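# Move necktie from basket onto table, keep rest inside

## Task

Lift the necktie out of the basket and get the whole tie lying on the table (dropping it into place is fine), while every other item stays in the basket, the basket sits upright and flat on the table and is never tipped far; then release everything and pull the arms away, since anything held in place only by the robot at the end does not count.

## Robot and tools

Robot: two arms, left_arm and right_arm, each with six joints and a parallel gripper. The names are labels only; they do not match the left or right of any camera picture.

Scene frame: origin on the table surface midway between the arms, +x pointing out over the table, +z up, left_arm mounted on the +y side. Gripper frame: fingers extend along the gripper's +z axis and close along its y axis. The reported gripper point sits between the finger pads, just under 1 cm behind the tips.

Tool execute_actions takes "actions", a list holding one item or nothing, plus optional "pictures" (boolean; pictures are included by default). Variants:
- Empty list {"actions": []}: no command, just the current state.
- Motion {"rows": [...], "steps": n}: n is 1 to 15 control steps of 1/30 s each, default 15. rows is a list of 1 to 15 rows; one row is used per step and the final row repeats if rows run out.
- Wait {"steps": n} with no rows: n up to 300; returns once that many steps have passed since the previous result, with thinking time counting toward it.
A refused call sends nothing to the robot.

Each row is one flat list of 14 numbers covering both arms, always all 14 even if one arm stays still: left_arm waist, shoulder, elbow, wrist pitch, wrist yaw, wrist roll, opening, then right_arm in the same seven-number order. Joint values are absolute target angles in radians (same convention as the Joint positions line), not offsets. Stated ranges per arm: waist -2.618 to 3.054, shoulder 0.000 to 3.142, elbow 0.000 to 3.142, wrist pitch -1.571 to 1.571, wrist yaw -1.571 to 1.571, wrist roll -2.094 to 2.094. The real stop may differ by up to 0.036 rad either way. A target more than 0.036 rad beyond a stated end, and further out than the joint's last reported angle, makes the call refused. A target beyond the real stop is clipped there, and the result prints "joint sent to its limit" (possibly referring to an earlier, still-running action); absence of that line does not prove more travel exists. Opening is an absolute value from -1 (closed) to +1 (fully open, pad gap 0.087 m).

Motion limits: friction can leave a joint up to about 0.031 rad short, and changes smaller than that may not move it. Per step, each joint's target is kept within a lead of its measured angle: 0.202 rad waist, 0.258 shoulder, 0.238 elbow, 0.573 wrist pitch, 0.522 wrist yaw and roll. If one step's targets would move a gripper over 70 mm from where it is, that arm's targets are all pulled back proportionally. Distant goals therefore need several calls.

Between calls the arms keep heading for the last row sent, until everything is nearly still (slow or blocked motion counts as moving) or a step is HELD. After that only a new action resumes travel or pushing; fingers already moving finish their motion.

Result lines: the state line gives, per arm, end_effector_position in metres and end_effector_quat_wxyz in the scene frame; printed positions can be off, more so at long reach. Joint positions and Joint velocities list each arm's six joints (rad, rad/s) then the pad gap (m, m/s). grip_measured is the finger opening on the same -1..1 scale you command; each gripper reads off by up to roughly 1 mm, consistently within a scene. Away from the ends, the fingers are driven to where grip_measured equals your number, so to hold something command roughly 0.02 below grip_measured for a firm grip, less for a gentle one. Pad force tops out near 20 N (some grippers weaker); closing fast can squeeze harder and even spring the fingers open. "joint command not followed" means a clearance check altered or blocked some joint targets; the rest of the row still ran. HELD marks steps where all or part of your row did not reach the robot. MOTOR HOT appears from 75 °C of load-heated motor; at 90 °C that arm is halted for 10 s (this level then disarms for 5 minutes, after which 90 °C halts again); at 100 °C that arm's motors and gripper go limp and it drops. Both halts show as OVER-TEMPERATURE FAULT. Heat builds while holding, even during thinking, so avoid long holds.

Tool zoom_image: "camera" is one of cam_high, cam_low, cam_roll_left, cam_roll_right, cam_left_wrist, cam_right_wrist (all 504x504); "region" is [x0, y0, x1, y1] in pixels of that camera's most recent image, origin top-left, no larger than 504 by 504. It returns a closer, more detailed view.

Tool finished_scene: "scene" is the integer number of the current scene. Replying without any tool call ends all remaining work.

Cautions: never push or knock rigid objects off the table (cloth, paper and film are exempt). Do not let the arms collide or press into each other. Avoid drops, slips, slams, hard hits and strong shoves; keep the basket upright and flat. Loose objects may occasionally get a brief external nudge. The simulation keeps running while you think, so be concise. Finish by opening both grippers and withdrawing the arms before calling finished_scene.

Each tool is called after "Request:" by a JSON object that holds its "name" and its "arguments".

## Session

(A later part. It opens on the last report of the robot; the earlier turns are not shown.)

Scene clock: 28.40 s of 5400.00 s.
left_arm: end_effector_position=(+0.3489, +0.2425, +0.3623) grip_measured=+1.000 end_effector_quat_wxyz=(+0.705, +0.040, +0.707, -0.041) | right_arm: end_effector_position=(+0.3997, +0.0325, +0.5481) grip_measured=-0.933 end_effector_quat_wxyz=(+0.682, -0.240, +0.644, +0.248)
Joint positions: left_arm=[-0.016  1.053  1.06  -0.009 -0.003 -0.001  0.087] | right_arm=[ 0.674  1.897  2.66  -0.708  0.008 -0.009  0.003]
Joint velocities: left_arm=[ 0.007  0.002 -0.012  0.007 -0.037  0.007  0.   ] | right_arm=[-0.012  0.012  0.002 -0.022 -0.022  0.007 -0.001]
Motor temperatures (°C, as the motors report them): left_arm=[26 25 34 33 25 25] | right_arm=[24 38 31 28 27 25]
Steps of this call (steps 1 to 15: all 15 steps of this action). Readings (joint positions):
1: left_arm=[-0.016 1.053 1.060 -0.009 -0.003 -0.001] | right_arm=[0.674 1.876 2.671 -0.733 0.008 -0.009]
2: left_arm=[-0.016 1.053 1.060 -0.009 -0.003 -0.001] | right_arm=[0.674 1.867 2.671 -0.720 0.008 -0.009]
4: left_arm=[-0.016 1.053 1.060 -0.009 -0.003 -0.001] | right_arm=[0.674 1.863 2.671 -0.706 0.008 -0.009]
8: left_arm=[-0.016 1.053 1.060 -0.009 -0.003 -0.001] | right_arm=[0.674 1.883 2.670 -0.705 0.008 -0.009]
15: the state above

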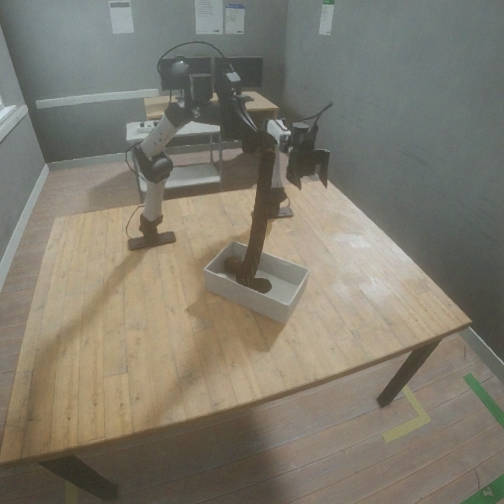

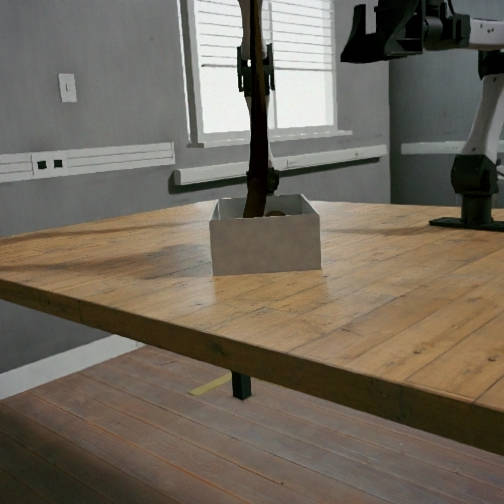

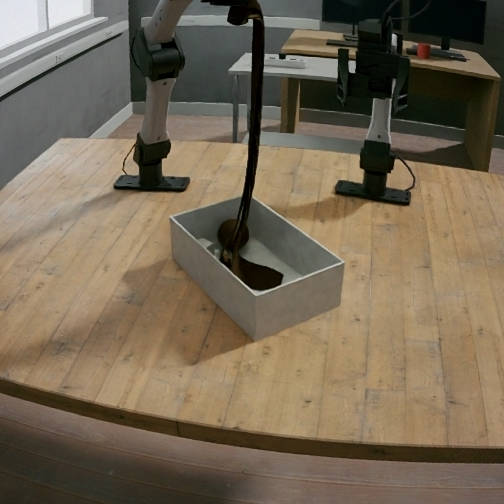

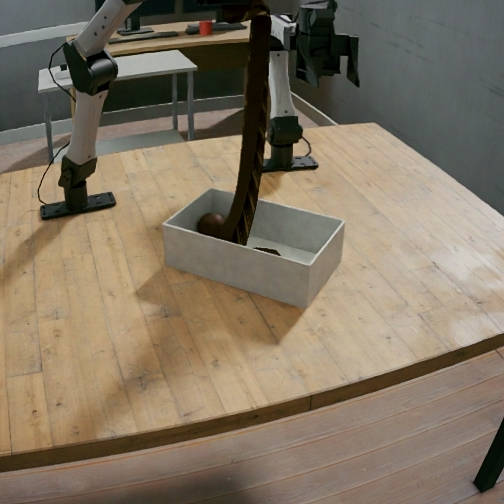

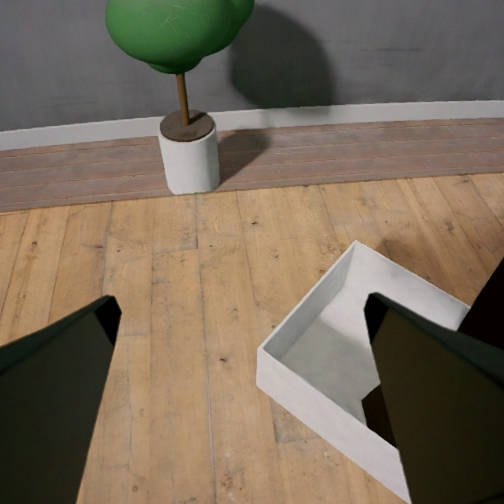

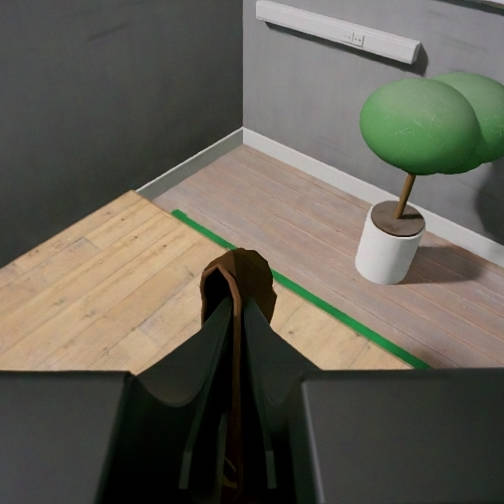

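Request:
{"name": "execute_actions", "arguments": {"actions": [{"rows": [[-0.016,1.053,1.06,-0.009,0,0,1, 0.4,1.65,2.65,-0.3,0,0,-1]], "steps": 15}], "pictures": false}}

Request:
{"name": "execute_actions", "arguments": {"actions": [{"rows": [[-0.016,1.053,1.06,-0.009,0,0,1, 0.1,1.65,2.65,-0.3,0,0,-1]], "steps": 15}], "pictures": false}}

Request:
{"name": "execute_actions", "arguments": {"actions": [{"rows": [[-0.016,1.053,1.06,-0.009,0,0,1, -0.2,1.65,2.65,-0.3,0,0,-1]], "steps": 15}], "pictures": false}}

Request:
{"name": "execute_actions", "arguments": {"actions": [{"rows": [[-0.016,1.053,1.06,-0.009,0,0,1, -0.2,1.65,2.65,-0.3,0,0,-1]], "steps": 15}]}}

Scene clock: 31.87 s of 5400.00 s.
left_arm: end_effector_position=(+0.3489, +0.2425, +0.3623) grip_measured=+1.000 end_effector_quat_wxyz=(+0.705, +0.040, +0.707, -0.041) | right_arm: end_effector_position=(+0.3620, -0.1240, +0.7063) grip_measured=-0.933 end_effector_quat_wxyz=(+0.850, -0.112, +0.476, +0.193)
Joint positions: left_arm=[-0.016  1.053  1.06  -0.009 -0.003 -0.001  0.087] | right_arm=[ 0.418  1.681  2.65  -0.42   0.003 -0.009  0.003]
Joint velocities: left_arm=[-0.007 -0.002 -0.017 -0.066  0.037  0.037  0.   ] | right_arm=[-0.193 -0.496  0.007  0.784 -0.022 -0.007  0.   ]
Motor temperatures (°C, as the motors report them): left_arm=[26 25 34 33 25 25] | right_arm=[24 37 31 29 27 25]
Steps of this call (steps 1 to 15: the robot went on to your last target; steps 16 to 89: nothing new was sent; steps 90 to 104: all 15 steps of this action). Readings (joint positions):
90: left_arm=[-0.016 1.053 1.060 -0.009 -0.003 -0.001] | right_arm=[0.668 1.893 2.657 -0.699 0.005 -0.009]
91: left_arm=[-0.016 1.053 1.060 -0.009 -0.003 -0.001] | right_arm=[0.656 1.887 2.652 -0.686 0.003 -0.009]
93: left_arm=[-0.016 1.053 1.060 -0.009 -0.003 -0.001] | right_arm=[0.617 1.867 2.650 -0.658 0.003 -0.009]
97: left_arm=[-0.016 1.053 1.060 -0.009 -0.003 -0.001] | right_arm=[0.525 1.806 2.650 -0.588 0.003 -0.009]
104: the state above

Scene clock: 32.37 s of 5400.00 s.
left_arm: end_effector_position=(+0.3489, +0.2425, +0.3623) grip_measured=+1.000 end_effector_quat_wxyz=(+0.705, +0.040, +0.707, -0.041) | right_arm: end_effector_position=(+0.3616, -0.2386, +0.7414) grip_measured=-0.933 end_effector_quat_wxyz=(+0.901, -0.032, +0.428, +0.063)
Joint positions: left_arm=[-0.016  1.053  1.06  -0.009 -0.003 -0.001  0.087] | right_arm=[ 0.111  1.642  2.65  -0.324  0.005 -0.008  0.003]
Joint velocities: left_arm=[-0.002 -0.022 -0.012 -0.037  0.007  0.095  0.   ] | right_arm=[-0.007  0.012 -0.022  0.081 -0.022  0.007  0.   ]
Motor temperatures (°C, as the motors report them): left_arm=[26 25 34 33 25 25] | right_arm=[24 37 31 29 27 25]
Steps of this call (steps 1 to 15: all 15 steps of this action). Readings (joint positions):
1: left_arm=[-0.016 1.053 1.060 -0.009 -0.003 -0.001] | right_arm=[0.383 1.667 2.650 -0.395 -0.011 -0.009]
2: left_arm=[-0.016 1.053 1.060 -0.009 -0.003 -0.001] | right_arm=[0.316 1.654 2.650 -0.375 -0.014 -0.009]
4: left_arm=[-0.016 1.053 1.060 -0.009 -0.003 -0.001] | right_arm=[0.176 1.642 2.650 -0.344 -0.005 -0.008]
8: left_arm=[-0.016 1.053 1.060 -0.009 -0.003 -0.001] | right_arm=[0.111 1.642 2.650 -0.327 0.005 -0.008]
15: the state above

Scene clock: 32.87 s of 5400.00 s.
left_arm: end_effector_position=(+0.3489, +0.2425, +0.3623) grip_measured=+1.000 end_effector_quat_wxyz=(+0.705, +0.040, +0.707, -0.041) | right_arm: end_effector_position=(+0.3636, -0.3402, +0.7406) grip_measured=-0.933 end_effector_quat_wxyz=(+0.900, +0.033, +0.429, -0.072)
Joint positions: left_arm=[-0.016  1.053  1.06  -0.009 -0.003 -0.001  0.087] | right_arm=[-0.19   1.646  2.65  -0.322  0.005 -0.008  0.003]
Joint velocities: left_arm=[ 0.007  0.002 -0.012 -0.022  0.066  0.037  0.   ] | right_arm=[-0.017 -0.002  0.002  0.007 -0.007 -0.007 -0.   ]
Motor temperatures (°C, as the motors report them): left_arm=[26 25 34 33 25 25] | right_arm=[24 37 31 29 27 25]
Steps of this call (steps 1 to 15: all 15 steps of this action). Readings (joint positions):
1: left_arm=[-0.016 1.053 1.060 -0.009 -0.003 -0.001] | right_arm=[0.076 1.642 2.650 -0.324 -0.011 -0.008]
2: left_arm=[-0.016 1.053 1.060 -0.009 -0.003 -0.001] | right_arm=[0.008 1.642 2.650 -0.323 -0.014 -0.008]
4: left_arm=[-0.016 1.053 1.060 -0.009 -0.003 -0.001] | right_arm=[-0.128 1.645 2.650 -0.323 -0.005 -0.008]
8: left_arm=[-0.016 1.053 1.060 -0.009 -0.003 -0.001] | right_arm=[-0.190 1.646 2.650 -0.323 0.005 -0.008]
15: the state above

Scene clock: 33.37 s of 5400.00 s.
left_arm: end_effector_position=(+0.3489, +0.2425, +0.3623) grip_measured=+1.000 end_effector_quat_wxyz=(+0.705, +0.040, +0.707, -0.041) | right_arm: end_effector_position=(+0.3636, -0.3402, +0.7406) grip_measured=-0.933 end_effector_quat_wxyz=(+0.900, +0.033, +0.429, -0.072)
Joint positions: left_arm=[-0.016  1.053  1.06  -0.009 -0.003 -0.001  0.087] | right_arm=[-0.19   1.646  2.65  -0.322  0.005 -0.008  0.003]
Joint velocities: left_arm=[-0.002 -0.012  0.017 -0.095  0.007  0.066  0.   ] | right_arm=[ 0.002 -0.007 -0.002  0.051  0.007 -0.066  0.   ]
Motor temperatures (°C, as the motors report them): left_arm=[26 25 34 33 25 25] | right_arm=[24 37 31 29 27 25]
Steps of this call (steps 1 to 15: all 15 steps of this action). Readings (joint positions):
1: left_arm=[-0.016 1.053 1.060 -0.009 -0.003 -0.001] | right_arm=[-0.190 1.646 2.650 -0.322 0.005 -0.008]
2: left_arm=[-0.016 1.053 1.060 -0.009 -0.003 -0.001] | right_arm=[-0.190 1.646 2.650 -0.322 0.005 -0.008]
4: left_arm=[-0.016 1.053 1.060 -0.009 -0.003 -0.001] | right_arm=[-0.190 1.646 2.650 -0.322 0.005 -0.008]
8: left_arm=[-0.016 1.053 1.060 -0.009 -0.003 -0.001] | right_arm=[-0.190 1.646 2.650 -0.322 0.005 -0.008]
15: the state above

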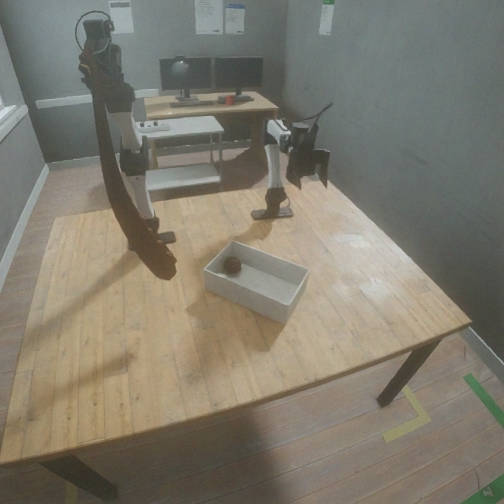

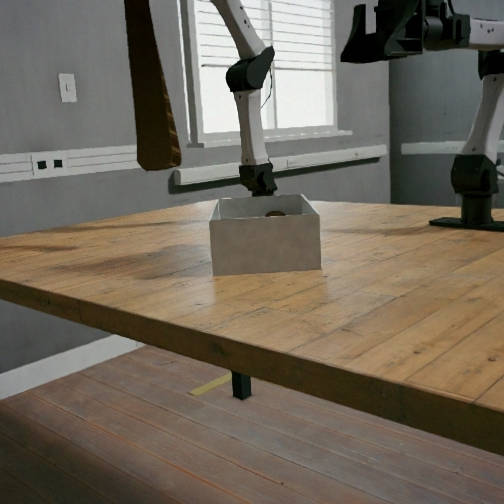

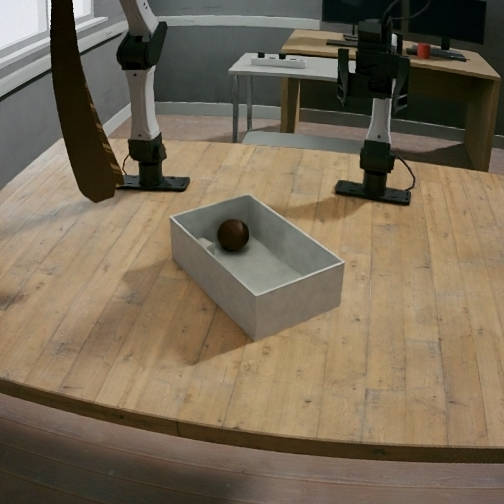

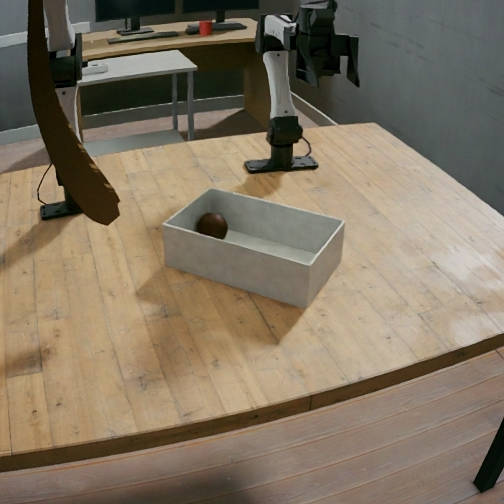

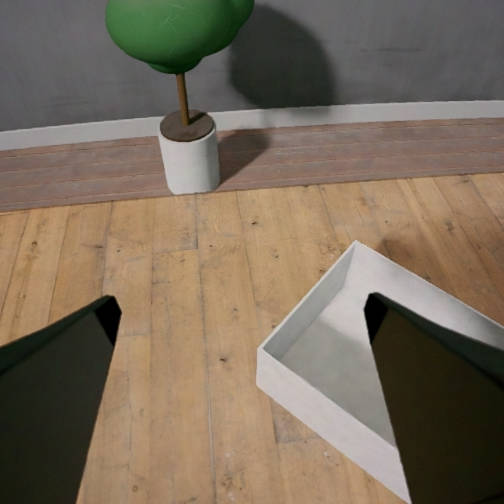

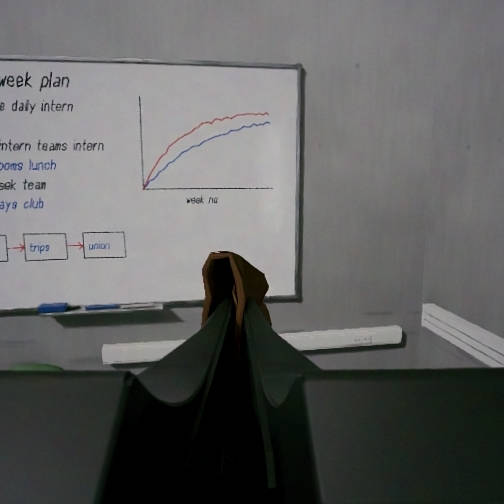

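Request:
{"name": "execute_actions", "arguments": {"actions": [{"rows": [[-0.016,1.053,1.06,-0.009,0,0,1, -0.22,1.8,2.45,-0.65,0,0,-1]], "steps": 15}], "pictures": false}}

Request:
{"name": "execute_actions", "arguments": {"actions": [{"rows": [[-0.016,1.053,1.06,-0.009,0,0,1, -0.22,1.95,2.25,-1.0,0,0,-1]], "steps": 15}], "pictures": false}}

Request:
{"name": "execute_actions", "arguments": {"actions": [{"rows": [[-0.016,1.053,1.06,-0.009,0,0,1, -0.22,2.1,2.05,-1.3,0,0,-1]], "steps": 15}], "pictures": false}}

Request:
{"name": "execute_actions", "arguments": {"actions": [{"rows": [[-0.016,1.053,1.06,-0.009,0,0,1, -0.22,2.1,2.05,-1.3,0,0,-1]], "steps": 15}]}}

Scene clock: 38.13 s of 5400.00 s.
left_arm: end_effector_position=(+0.3489, +0.2425, +0.3623) grip_measured=+1.000 end_effector_quat_wxyz=(+0.705, +0.040, +0.707, -0.041) | right_arm: end_effector_position=(+0.5001, -0.3672, +0.5596) grip_measured=-0.933 end_effector_quat_wxyz=(+0.742, +0.053, +0.665, -0.065)
Joint positions: left_arm=[-0.016  1.053  1.06  -0.009 -0.003 -0.001  0.087] | right_arm=[-0.203  1.784  2.471 -0.576  0.005 -0.008  0.003]
Joint velocities: left_arm=[-0.002 -0.002 -0.007 -0.022  0.022 -0.066  0.   ] | right_arm=[-0.1    0.422 -0.33  -0.711 -0.037  0.007 -0.   ]
Motor temperatures (°C, as the motors report them): left_arm=[26 26 35 33 25 25] | right_arm=[24 35 30 29 27 25]
Steps of this call (steps 1 to 15: the robot went on to your last target; steps 16 to 128: nothing new was sent; steps 129 to 143: all 15 steps of this action). Readings (joint positions):
129: left_arm=[-0.016 1.053 1.060 -0.009 -0.003 -0.001] | right_arm=[-0.190 1.647 2.644 -0.328 0.005 -0.008]
130: left_arm=[-0.016 1.053 1.060 -0.009 -0.003 -0.001] | right_arm=[-0.190 1.647 2.637 -0.337 0.005 -0.008]
132: left_arm=[-0.016 1.053 1.060 -0.009 -0.003 -0.001] | right_arm=[-0.190 1.653 2.614 -0.364 0.005 -0.008]
136: left_arm=[-0.016 1.053 1.060 -0.009 -0.003 -0.001] | right_arm=[-0.190 1.688 2.563 -0.429 0.005 -0.008]
143: the state above

Scene clock: 38.63 s of 5400.00 s.
left_arm: end_effector_position=(+0.3489, +0.2425, +0.3623) grip_measured=+1.000 end_effector_quat_wxyz=(+0.705, +0.040, +0.707, -0.041) | right_arm: end_effector_position=(+0.5284, -0.3726, +0.2864) grip_measured=-0.933 end_effector_quat_wxyz=(+0.420, +0.072, +0.904, -0.038)
Joint positions: left_arm=[-0.016  1.053  1.06  -0.009 -0.003 -0.001  0.087] | right_arm=[-0.204  1.976  2.244 -0.967  0.005 -0.008  0.003]
Joint velocities: left_arm=[-0.007 -0.007 -0.017  0.007 -0.066 -0.066  0.   ] | right_arm=[-0.022  0.1   -0.066 -0.388  0.007 -0.022  0.001]
Motor temperatures (°C, as the motors report them): left_arm=[26 26 35 33 25 25] | right_arm=[24 35 30 29 27 25]
Steps of this call (steps 1 to 15: all 15 steps of this action). Readings (joint positions):
1: left_arm=[-0.016 1.053 1.060 -0.009 -0.003 -0.001] | right_arm=[-0.204 1.798 2.455 -0.597 0.005 -0.008]
2: left_arm=[-0.016 1.053 1.060 -0.009 -0.003 -0.001] | right_arm=[-0.204 1.809 2.436 -0.619 0.005 -0.008]
4: left_arm=[-0.016 1.053 1.060 -0.009 -0.003 -0.001] | right_arm=[-0.204 1.834 2.399 -0.667 0.005 -0.008]
8: left_arm=[-0.016 1.053 1.060 -0.009 -0.003 -0.001] | right_arm=[-0.204 1.891 2.324 -0.778 0.005 -0.008]
15: the state above

Scene clock: 39.13 s of 5400.00 s.
left_arm: end_effector_position=(+0.3489, +0.2425, +0.3623) grip_measured=+1.000 end_effector_quat_wxyz=(+0.705, +0.040, +0.707, -0.041) | right_arm: end_effector_position=(+0.4409, -0.3581, +0.1247) grip_measured=-0.933 end_effector_quat_wxyz=(+0.105, +0.078, +0.991, -0.011)
Joint positions: left_arm=[-0.016  1.053  1.06  -0.009 -0.003 -0.001  0.087] | right_arm=[-0.204  2.126  2.043 -1.276  0.005 -0.008  0.003]
Joint velocities: left_arm=[ 0.012 -0.012  0.012 -0.037  0.081  0.007  0.   ] | right_arm=[ 0.012 -0.125  0.002 -0.051  0.037 -0.066  0.001]
Motor temperatures (°C, as the motors report them): left_arm=[26 26 35 33 25 25] | right_arm=[24 35 30 29 27 25]
Steps of this call (steps 1 to 15: all 15 steps of this action). Readings (joint positions):
1: left_arm=[-0.016 1.053 1.060 -0.009 -0.003 -0.001] | right_arm=[-0.204 1.981 2.231 -0.981 0.005 -0.008]
2: left_arm=[-0.016 1.053 1.060 -0.009 -0.003 -0.001] | right_arm=[-0.204 1.981 2.214 -1.001 0.005 -0.008]
4: left_arm=[-0.016 1.053 1.060 -0.009 -0.003 -0.001] | right_arm=[-0.204 1.996 2.172 -1.051 0.005 -0.008]
8: left_arm=[-0.016 1.053 1.060 -0.009 -0.003 -0.001] | right_arm=[-0.204 2.065 2.087 -1.170 0.005 -0.008]
15: the state above

Scene clock: 39.63 s of 5400.00 s.
left_arm: end_effector_position=(+0.3489, +0.2425, +0.3623) grip_measured=+1.000 end_effector_quat_wxyz=(+0.705, +0.040, +0.707, -0.041) | right_arm: end_effector_position=(+0.4379, -0.3576, +0.1289) grip_measured=-0.933 end_effector_quat_wxyz=(+0.105, +0.078, +0.991, -0.011)
Joint positions: left_arm=[-0.016  1.053  1.06  -0.009 -0.003 -0.001  0.087] | right_arm=[-0.204  2.115  2.043 -1.288  0.005 -0.008  0.003]
Joint velocities: left_arm=[ 0.007  0.002 -0.012  0.007  0.007  0.051  0.   ] | right_arm=[ 0.027 -0.012 -0.002 -0.051  0.007  0.022  0.001]
Motor temperatures (°C, as the motors report them): left_arm=[26 26 35 33 25 25] | right_arm=[24 36 31 29 27 25]
Steps of this call (steps 1 to 15: all 15 steps of this action). Readings (joint positions):
1: left_arm=[-0.016 1.053 1.060 -0.009 -0.003 -0.001] | right_arm=[-0.204 2.122 2.043 -1.279 0.005 -0.008]
2: left_arm=[-0.016 1.053 1.060 -0.009 -0.003 -0.001] | right_arm=[-0.204 2.119 2.043 -1.281 0.005 -0.008]
4: left_arm=[-0.016 1.053 1.060 -0.009 -0.003 -0.001] | right_arm=[-0.204 2.116 2.043 -1.284 0.005 -0.008]
8: left_arm=[-0.016 1.053 1.060 -0.009 -0.003 -0.001] | right_arm=[-0.204 2.115 2.043 -1.286 0.005 -0.008]
15: the state above

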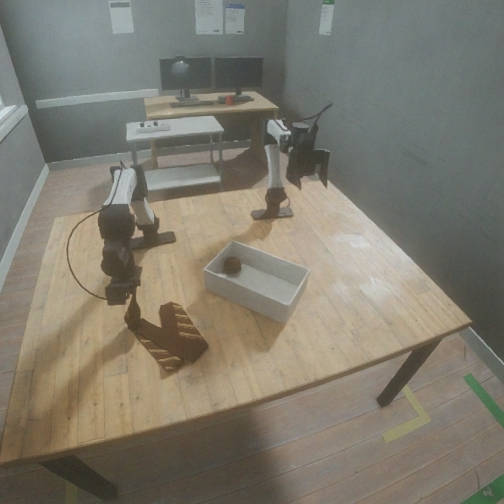

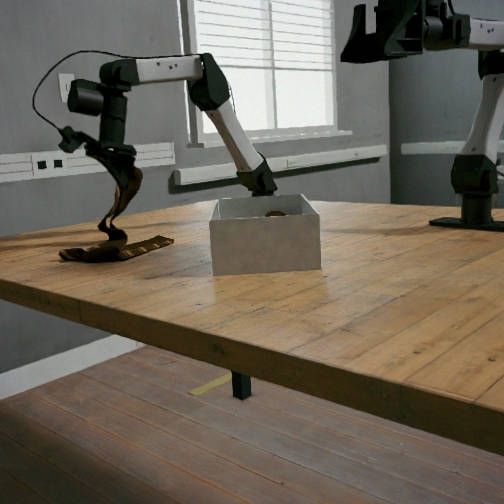

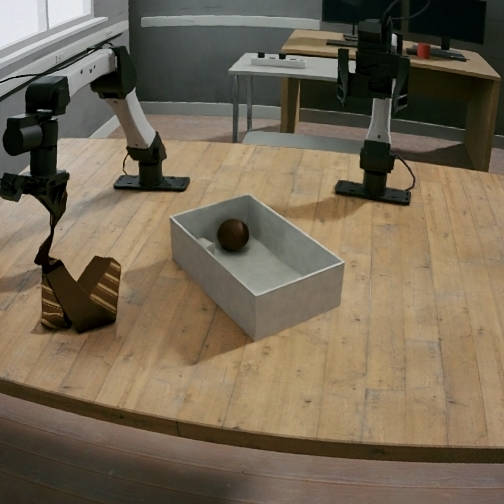

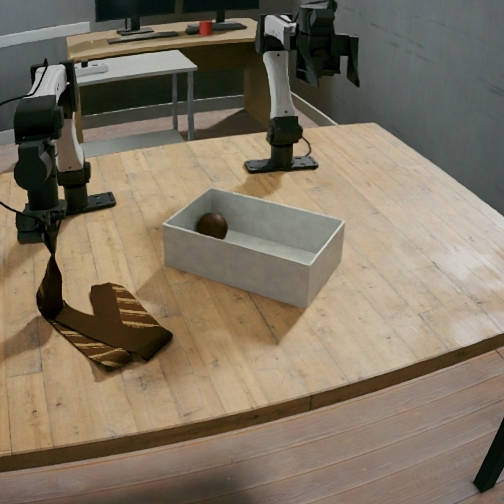

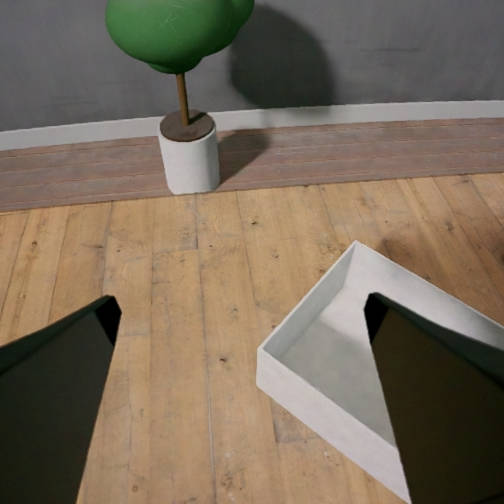

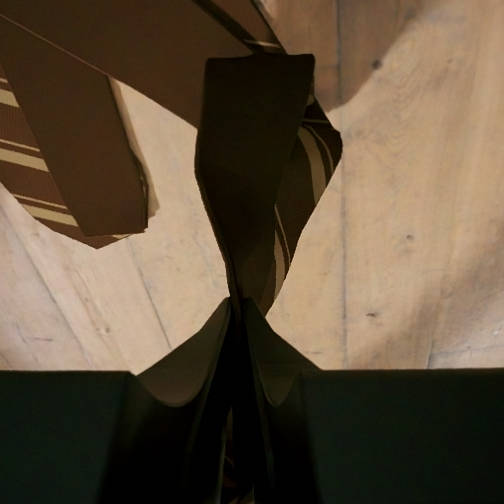

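Request:
{"name": "execute_actions", "arguments": {"actions": [{"rows": [[-0.016,1.053,1.06,-0.009,0,0,1, -0.22,2.2,2.05,-1.3,0,0,-1]], "steps": 15}], "pictures": false}}

Request:
{"name": "execute_actions", "arguments": {"actions": [{"rows": [[-0.016,1.053,1.06,-0.009,0,0,1, -0.22,2.2,2.05,-1.3,0,0,1]], "steps": 15}], "pictures": false}}

Request:
{"name": "execute_actions", "arguments": {"actions": [{"rows": [[-0.016,1.053,1.06,-0.009,0,0,1, -0.22,1.8,1.95,-1.3,0,0,1]], "steps": 15}], "pictures": false}}

Request:
{"name": "execute_actions", "arguments": {"actions": [{"rows": [[-0.016,1.053,1.06,-0.009,0,0,1, -0.22,1.5,1.75,-1.2,0,0,1]], "steps": 15}], "pictures": false}}

Request:
{"name": "execute_actions", "arguments": {"actions": [{"steps": 30}]}}

Scene clock: 43.93 s of 5400.00 s.
left_arm: end_effector_position=(+0.3489, +0.2425, +0.3623) grip_measured=+1.000 end_effector_quat_wxyz=(+0.705, +0.040, +0.707, -0.041) | right_arm: end_effector_position=(+0.4382, -0.3576, +0.0938) grip_measured=-0.933 end_effector_quat_wxyz=(+0.061, +0.078, +0.995, -0.008)
Joint positions: left_arm=[-0.016  1.053  1.06  -0.009 -0.003 -0.001  0.087] | right_arm=[-0.204  2.207  2.048 -1.29   0.005 -0.008  0.003]
Joint velocities: left_arm=[-0.007 -0.017 -0.012  0.095 -0.022 -0.051  0.   ] | right_arm=[-0.017 -0.002 -0.007 -0.051  0.051 -0.037 -0.   ]
Motor temperatures (°C, as the motors report them): left_arm=[26 26 35 33 25 25] | right_arm=[24 37 31 28 27 25]
Steps of this call (steps 1 to 15: the robot went on to your last target; steps 16 to 110: nothing new was sent; then 0.13 s passed at rest; steps 111 to 125: all 15 steps of this action). Readings (joint positions):
111: left_arm=[-0.016 1.053 1.060 -0.009 -0.003 -0.001] | right_arm=[-0.204 2.121 2.045 -1.289 0.005 -0.008]
112: left_arm=[-0.016 1.053 1.060 -0.009 -0.003 -0.001] | right_arm=[-0.204 2.130 2.048 -1.289 0.005 -0.008]
114: left_arm=[-0.016 1.053 1.060 -0.009 -0.003 -0.001] | right_arm=[-0.204 2.159 2.048 -1.290 0.005 -0.008]
118: left_arm=[-0.016 1.053 1.060 -0.009 -0.003 -0.001] | right_arm=[-0.204 2.204 2.048 -1.290 0.005 -0.008]
125: the state above

Scene clock: 44.43 s of 5400.00 s.
left_arm: end_effector_position=(+0.3489, +0.2425, +0.3623) grip_measured=+1.000 end_effector_quat_wxyz=(+0.705, +0.040, +0.707, -0.041) | right_arm: end_effector_position=(+0.4382, -0.3576, +0.0938) grip_measured=+0.993 end_effector_quat_wxyz=(+0.061, +0.078, +0.995, -0.008)
Joint positions: left_arm=[-0.016  1.053  1.06  -0.009 -0.003 -0.001  0.087] | right_arm=[-0.204  2.207  2.048 -1.29   0.005 -0.008  0.087]
Joint velocities: left_arm=[ 0.017 -0.012 -0.012 -0.007  0.022 -0.037  0.   ] | right_arm=[ 0.012 -0.002 -0.002  0.051 -0.022 -0.051 -0.   ]
Motor temperatures (°C, as the motors report them): left_arm=[26 26 35 34 25 25] | right_arm=[24 37 31 28 27 25]
Steps of this call (steps 1 to 15: all 15 steps of this action). Readings (joint positions):
1: left_arm=[-0.016 1.053 1.060 -0.009 -0.003 -0.001] | right_arm=[-0.204 2.207 2.048 -1.290 0.005 -0.008]
2: left_arm=[-0.016 1.053 1.060 -0.009 -0.003 -0.001] | right_arm=[-0.204 2.207 2.048 -1.290 0.005 -0.008]
4: left_arm=[-0.016 1.053 1.060 -0.009 -0.003 -0.001] | right_arm=[-0.204 2.207 2.048 -1.290 0.005 -0.008]
8: left_arm=[-0.016 1.053 1.060 -0.009 -0.003 -0.001] | right_arm=[-0.204 2.207 2.048 -1.290 0.005 -0.008]
15: the state above

Scene clock: 44.93 s of 5400.00 s.
left_arm: end_effector_position=(+0.3489, +0.2425, +0.3623) grip_measured=+1.000 end_effector_quat_wxyz=(+0.705, +0.040, +0.707, -0.041) | right_arm: end_effector_position=(+0.3987, -0.3511, +0.2390) grip_measured=+0.993 end_effector_quat_wxyz=(+0.235, +0.077, +0.969, -0.023)
Joint positions: left_arm=[-0.016  1.053  1.06  -0.009 -0.003 -0.001  0.087] | right_arm=[-0.204  1.768  1.968 -1.295  0.005 -0.008  0.087]
Joint velocities: left_arm=[-0.002 -0.002 -0.002 -0.037  0.051  0.007  0.   ] | right_arm=[ 0.012  0.286  0.002  0.066 -0.007 -0.022 -0.   ]
Motor temperatures (°C, as the motors report them): left_arm=[26 26 35 34 25 25] | right_arm=[24 37 31 28 27 25]
Steps of this call (steps 1 to 15: all 15 steps of this action). Readings (joint positions):
1: left_arm=[-0.016 1.053 1.060 -0.009 -0.003 -0.001] | right_arm=[-0.204 2.184 2.026 -1.278 0.005 -0.008]
2: left_arm=[-0.016 1.053 1.060 -0.009 -0.003 -0.001] | right_arm=[-0.204 2.146 1.989 -1.279 0.005 -0.008]
4: left_arm=[-0.016 1.053 1.060 -0.009 -0.003 -0.001] | right_arm=[-0.204 2.051 1.953 -1.295 0.005 -0.008]
8: left_arm=[-0.016 1.053 1.060 -0.009 -0.003 -0.001] | right_arm=[-0.204 1.836 1.952 -1.294 0.005 -0.008]
15: the state above

Scene clock: 45.43 s of 5400.00 s.
left_arm: end_effector_position=(+0.3489, +0.2425, +0.3623) grip_measured=+1.000 end_effector_quat_wxyz=(+0.705, +0.040, +0.707, -0.041) | right_arm: end_effector_position=(+0.3517, -0.3433, +0.2708) grip_measured=+0.993 end_effector_quat_wxyz=(+0.302, +0.075, +0.950, -0.028)
Joint positions: left_arm=[-0.016  1.053  1.06  -0.009 -0.003 -0.001  0.087] | right_arm=[-0.204  1.488  1.752 -1.217  0.005 -0.008  0.087]
Joint velocities: left_arm=[ 0.002 -0.007 -0.017 -0.051  0.037 -0.022  0.   ] | right_arm=[-0.012  0.007  0.012  0.022 -0.051  0.022 -0.001]
Motor temperatures (°C, as the motors report them): left_arm=[26 26 35 34 25 25] | right_arm=[24 37 31 28 27 25]
Steps of this call (steps 1 to 15: all 15 steps of this action). Readings (joint positions):
1: left_arm=[-0.016 1.053 1.060 -0.009 -0.003 -0.001] | right_arm=[-0.204 1.742 1.917 -1.255 0.005 -0.008]
2: left_arm=[-0.016 1.053 1.060 -0.009 -0.003 -0.001] | right_arm=[-0.204 1.691 1.836 -1.234 0.005 -0.008]
4: left_arm=[-0.016 1.053 1.060 -0.009 -0.003 -0.001] | right_arm=[-0.204 1.593 1.756 -1.249 0.005 -0.008]
8: left_arm=[-0.016 1.053 1.060 -0.009 -0.003 -0.001] | right_arm=[-0.204 1.485 1.752 -1.228 0.005 -0.008]
15: the state above

Scene clock: 46.43 s of 5400.00 s.
left_arm: end_effector_position=(+0.3489, +0.2425, +0.3623) grip_measured=+1.000 end_effector_quat_wxyz=(+0.705, +0.040, +0.707, -0.041) | right_arm: end_effector_position=(+0.3522, -0.3433, +0.2709) grip_measured=+0.993 end_effector_quat_wxyz=(+0.303, +0.075, +0.950, -0.028)
Joint positions: left_arm=[-0.016  1.053  1.06  -0.009 -0.003 -0.001  0.087] | right_arm=[-0.204  1.488  1.752 -1.215  0.005 -0.008  0.087]
Joint velocities: left_arm=[-0.007  0.007  0.007  0.022 -0.037 -0.095  0.   ] | right_arm=[ 0.002  0.002 -0.017 -0.051  0.051 -0.037  0.   ]
Motor temperatures (°C, as the motors report them): left_arm=[26 26 35 34 25 25] | right_arm=[24 36 31 28 27 25]
Steps of this call (steps 1 to 15: the robot went on to your last target; steps 16 to 30: nothing new was sent). Readings (joint positions):
1: left_arm=[-0.016 1.053 1.060 -0.009 -0.003 -0.001] | right_arm=[-0.204 1.488 1.752 -1.217 0.005 -0.008]
2: left_arm=[-0.016 1.053 1.060 -0.009 -0.003 -0.001] | right_arm=[-0.204 1.488 1.752 -1.217 0.005 -0.008]
4: left_arm=[-0.016 1.053 1.060 -0.009 -0.003 -0.001] | right_arm=[-0.204 1.488 1.752 -1.216 0.005 -0.008]
8: left_arm=[-0.016 1.053 1.060 -0.009 -0.003 -0.001] | right_arm=[-0.204 1.488 1.752 -1.216 0.005 -0.008]
30: the state above
All arms were judged still, so your last target was given up. Only a new action makes them travel on or press farther. Fingers that are still opening or closing keep moving.

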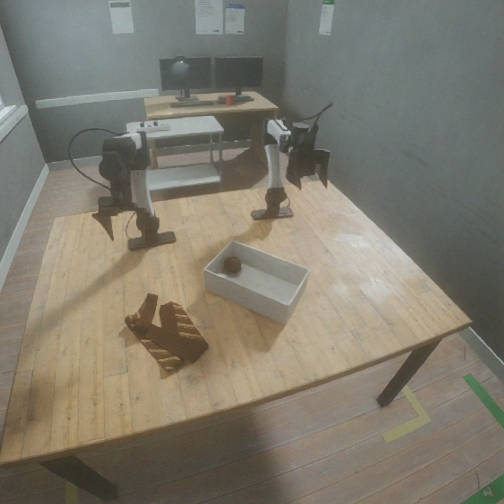

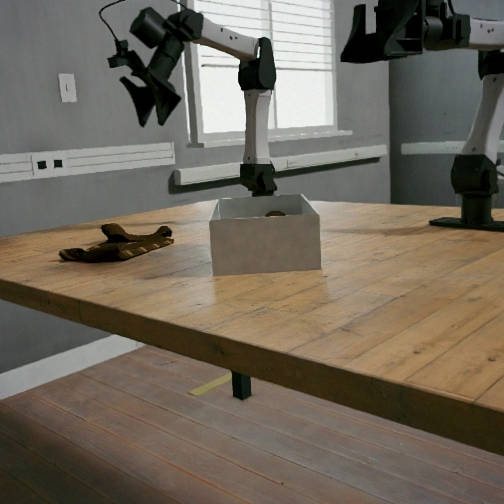

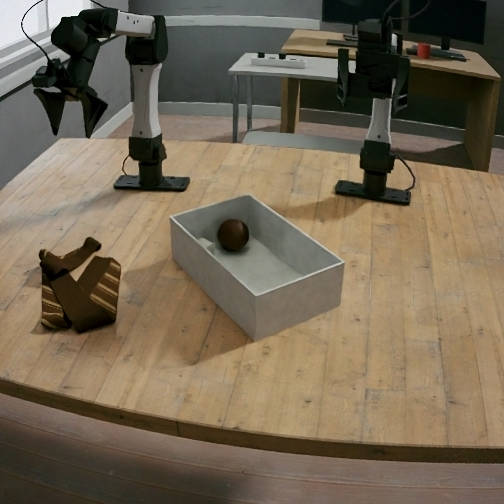

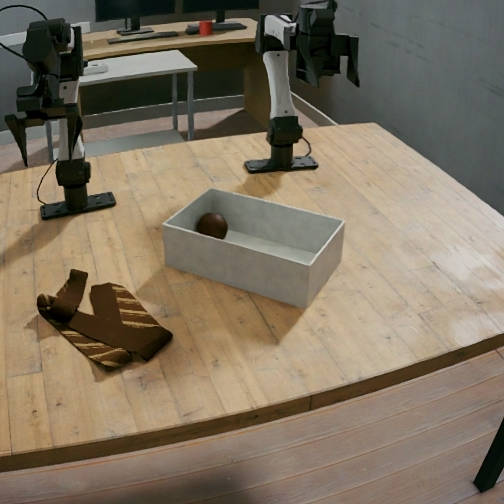

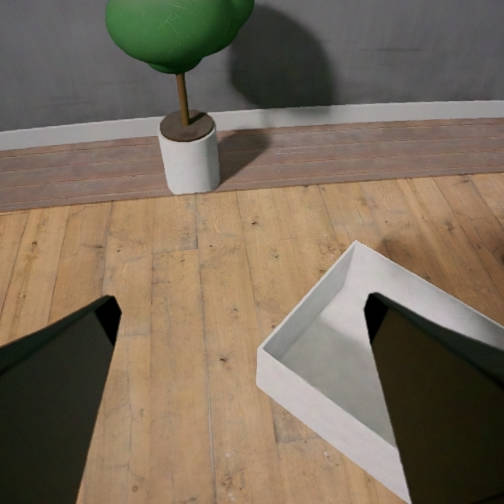

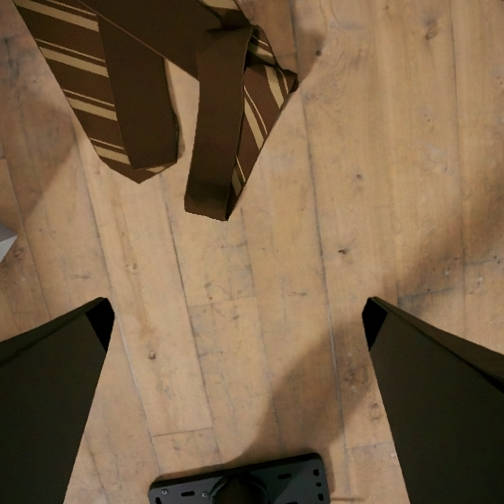

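Request:
{"name": "finished_scene", "arguments": {"scene": 2}}

The scene is finished: the task was done.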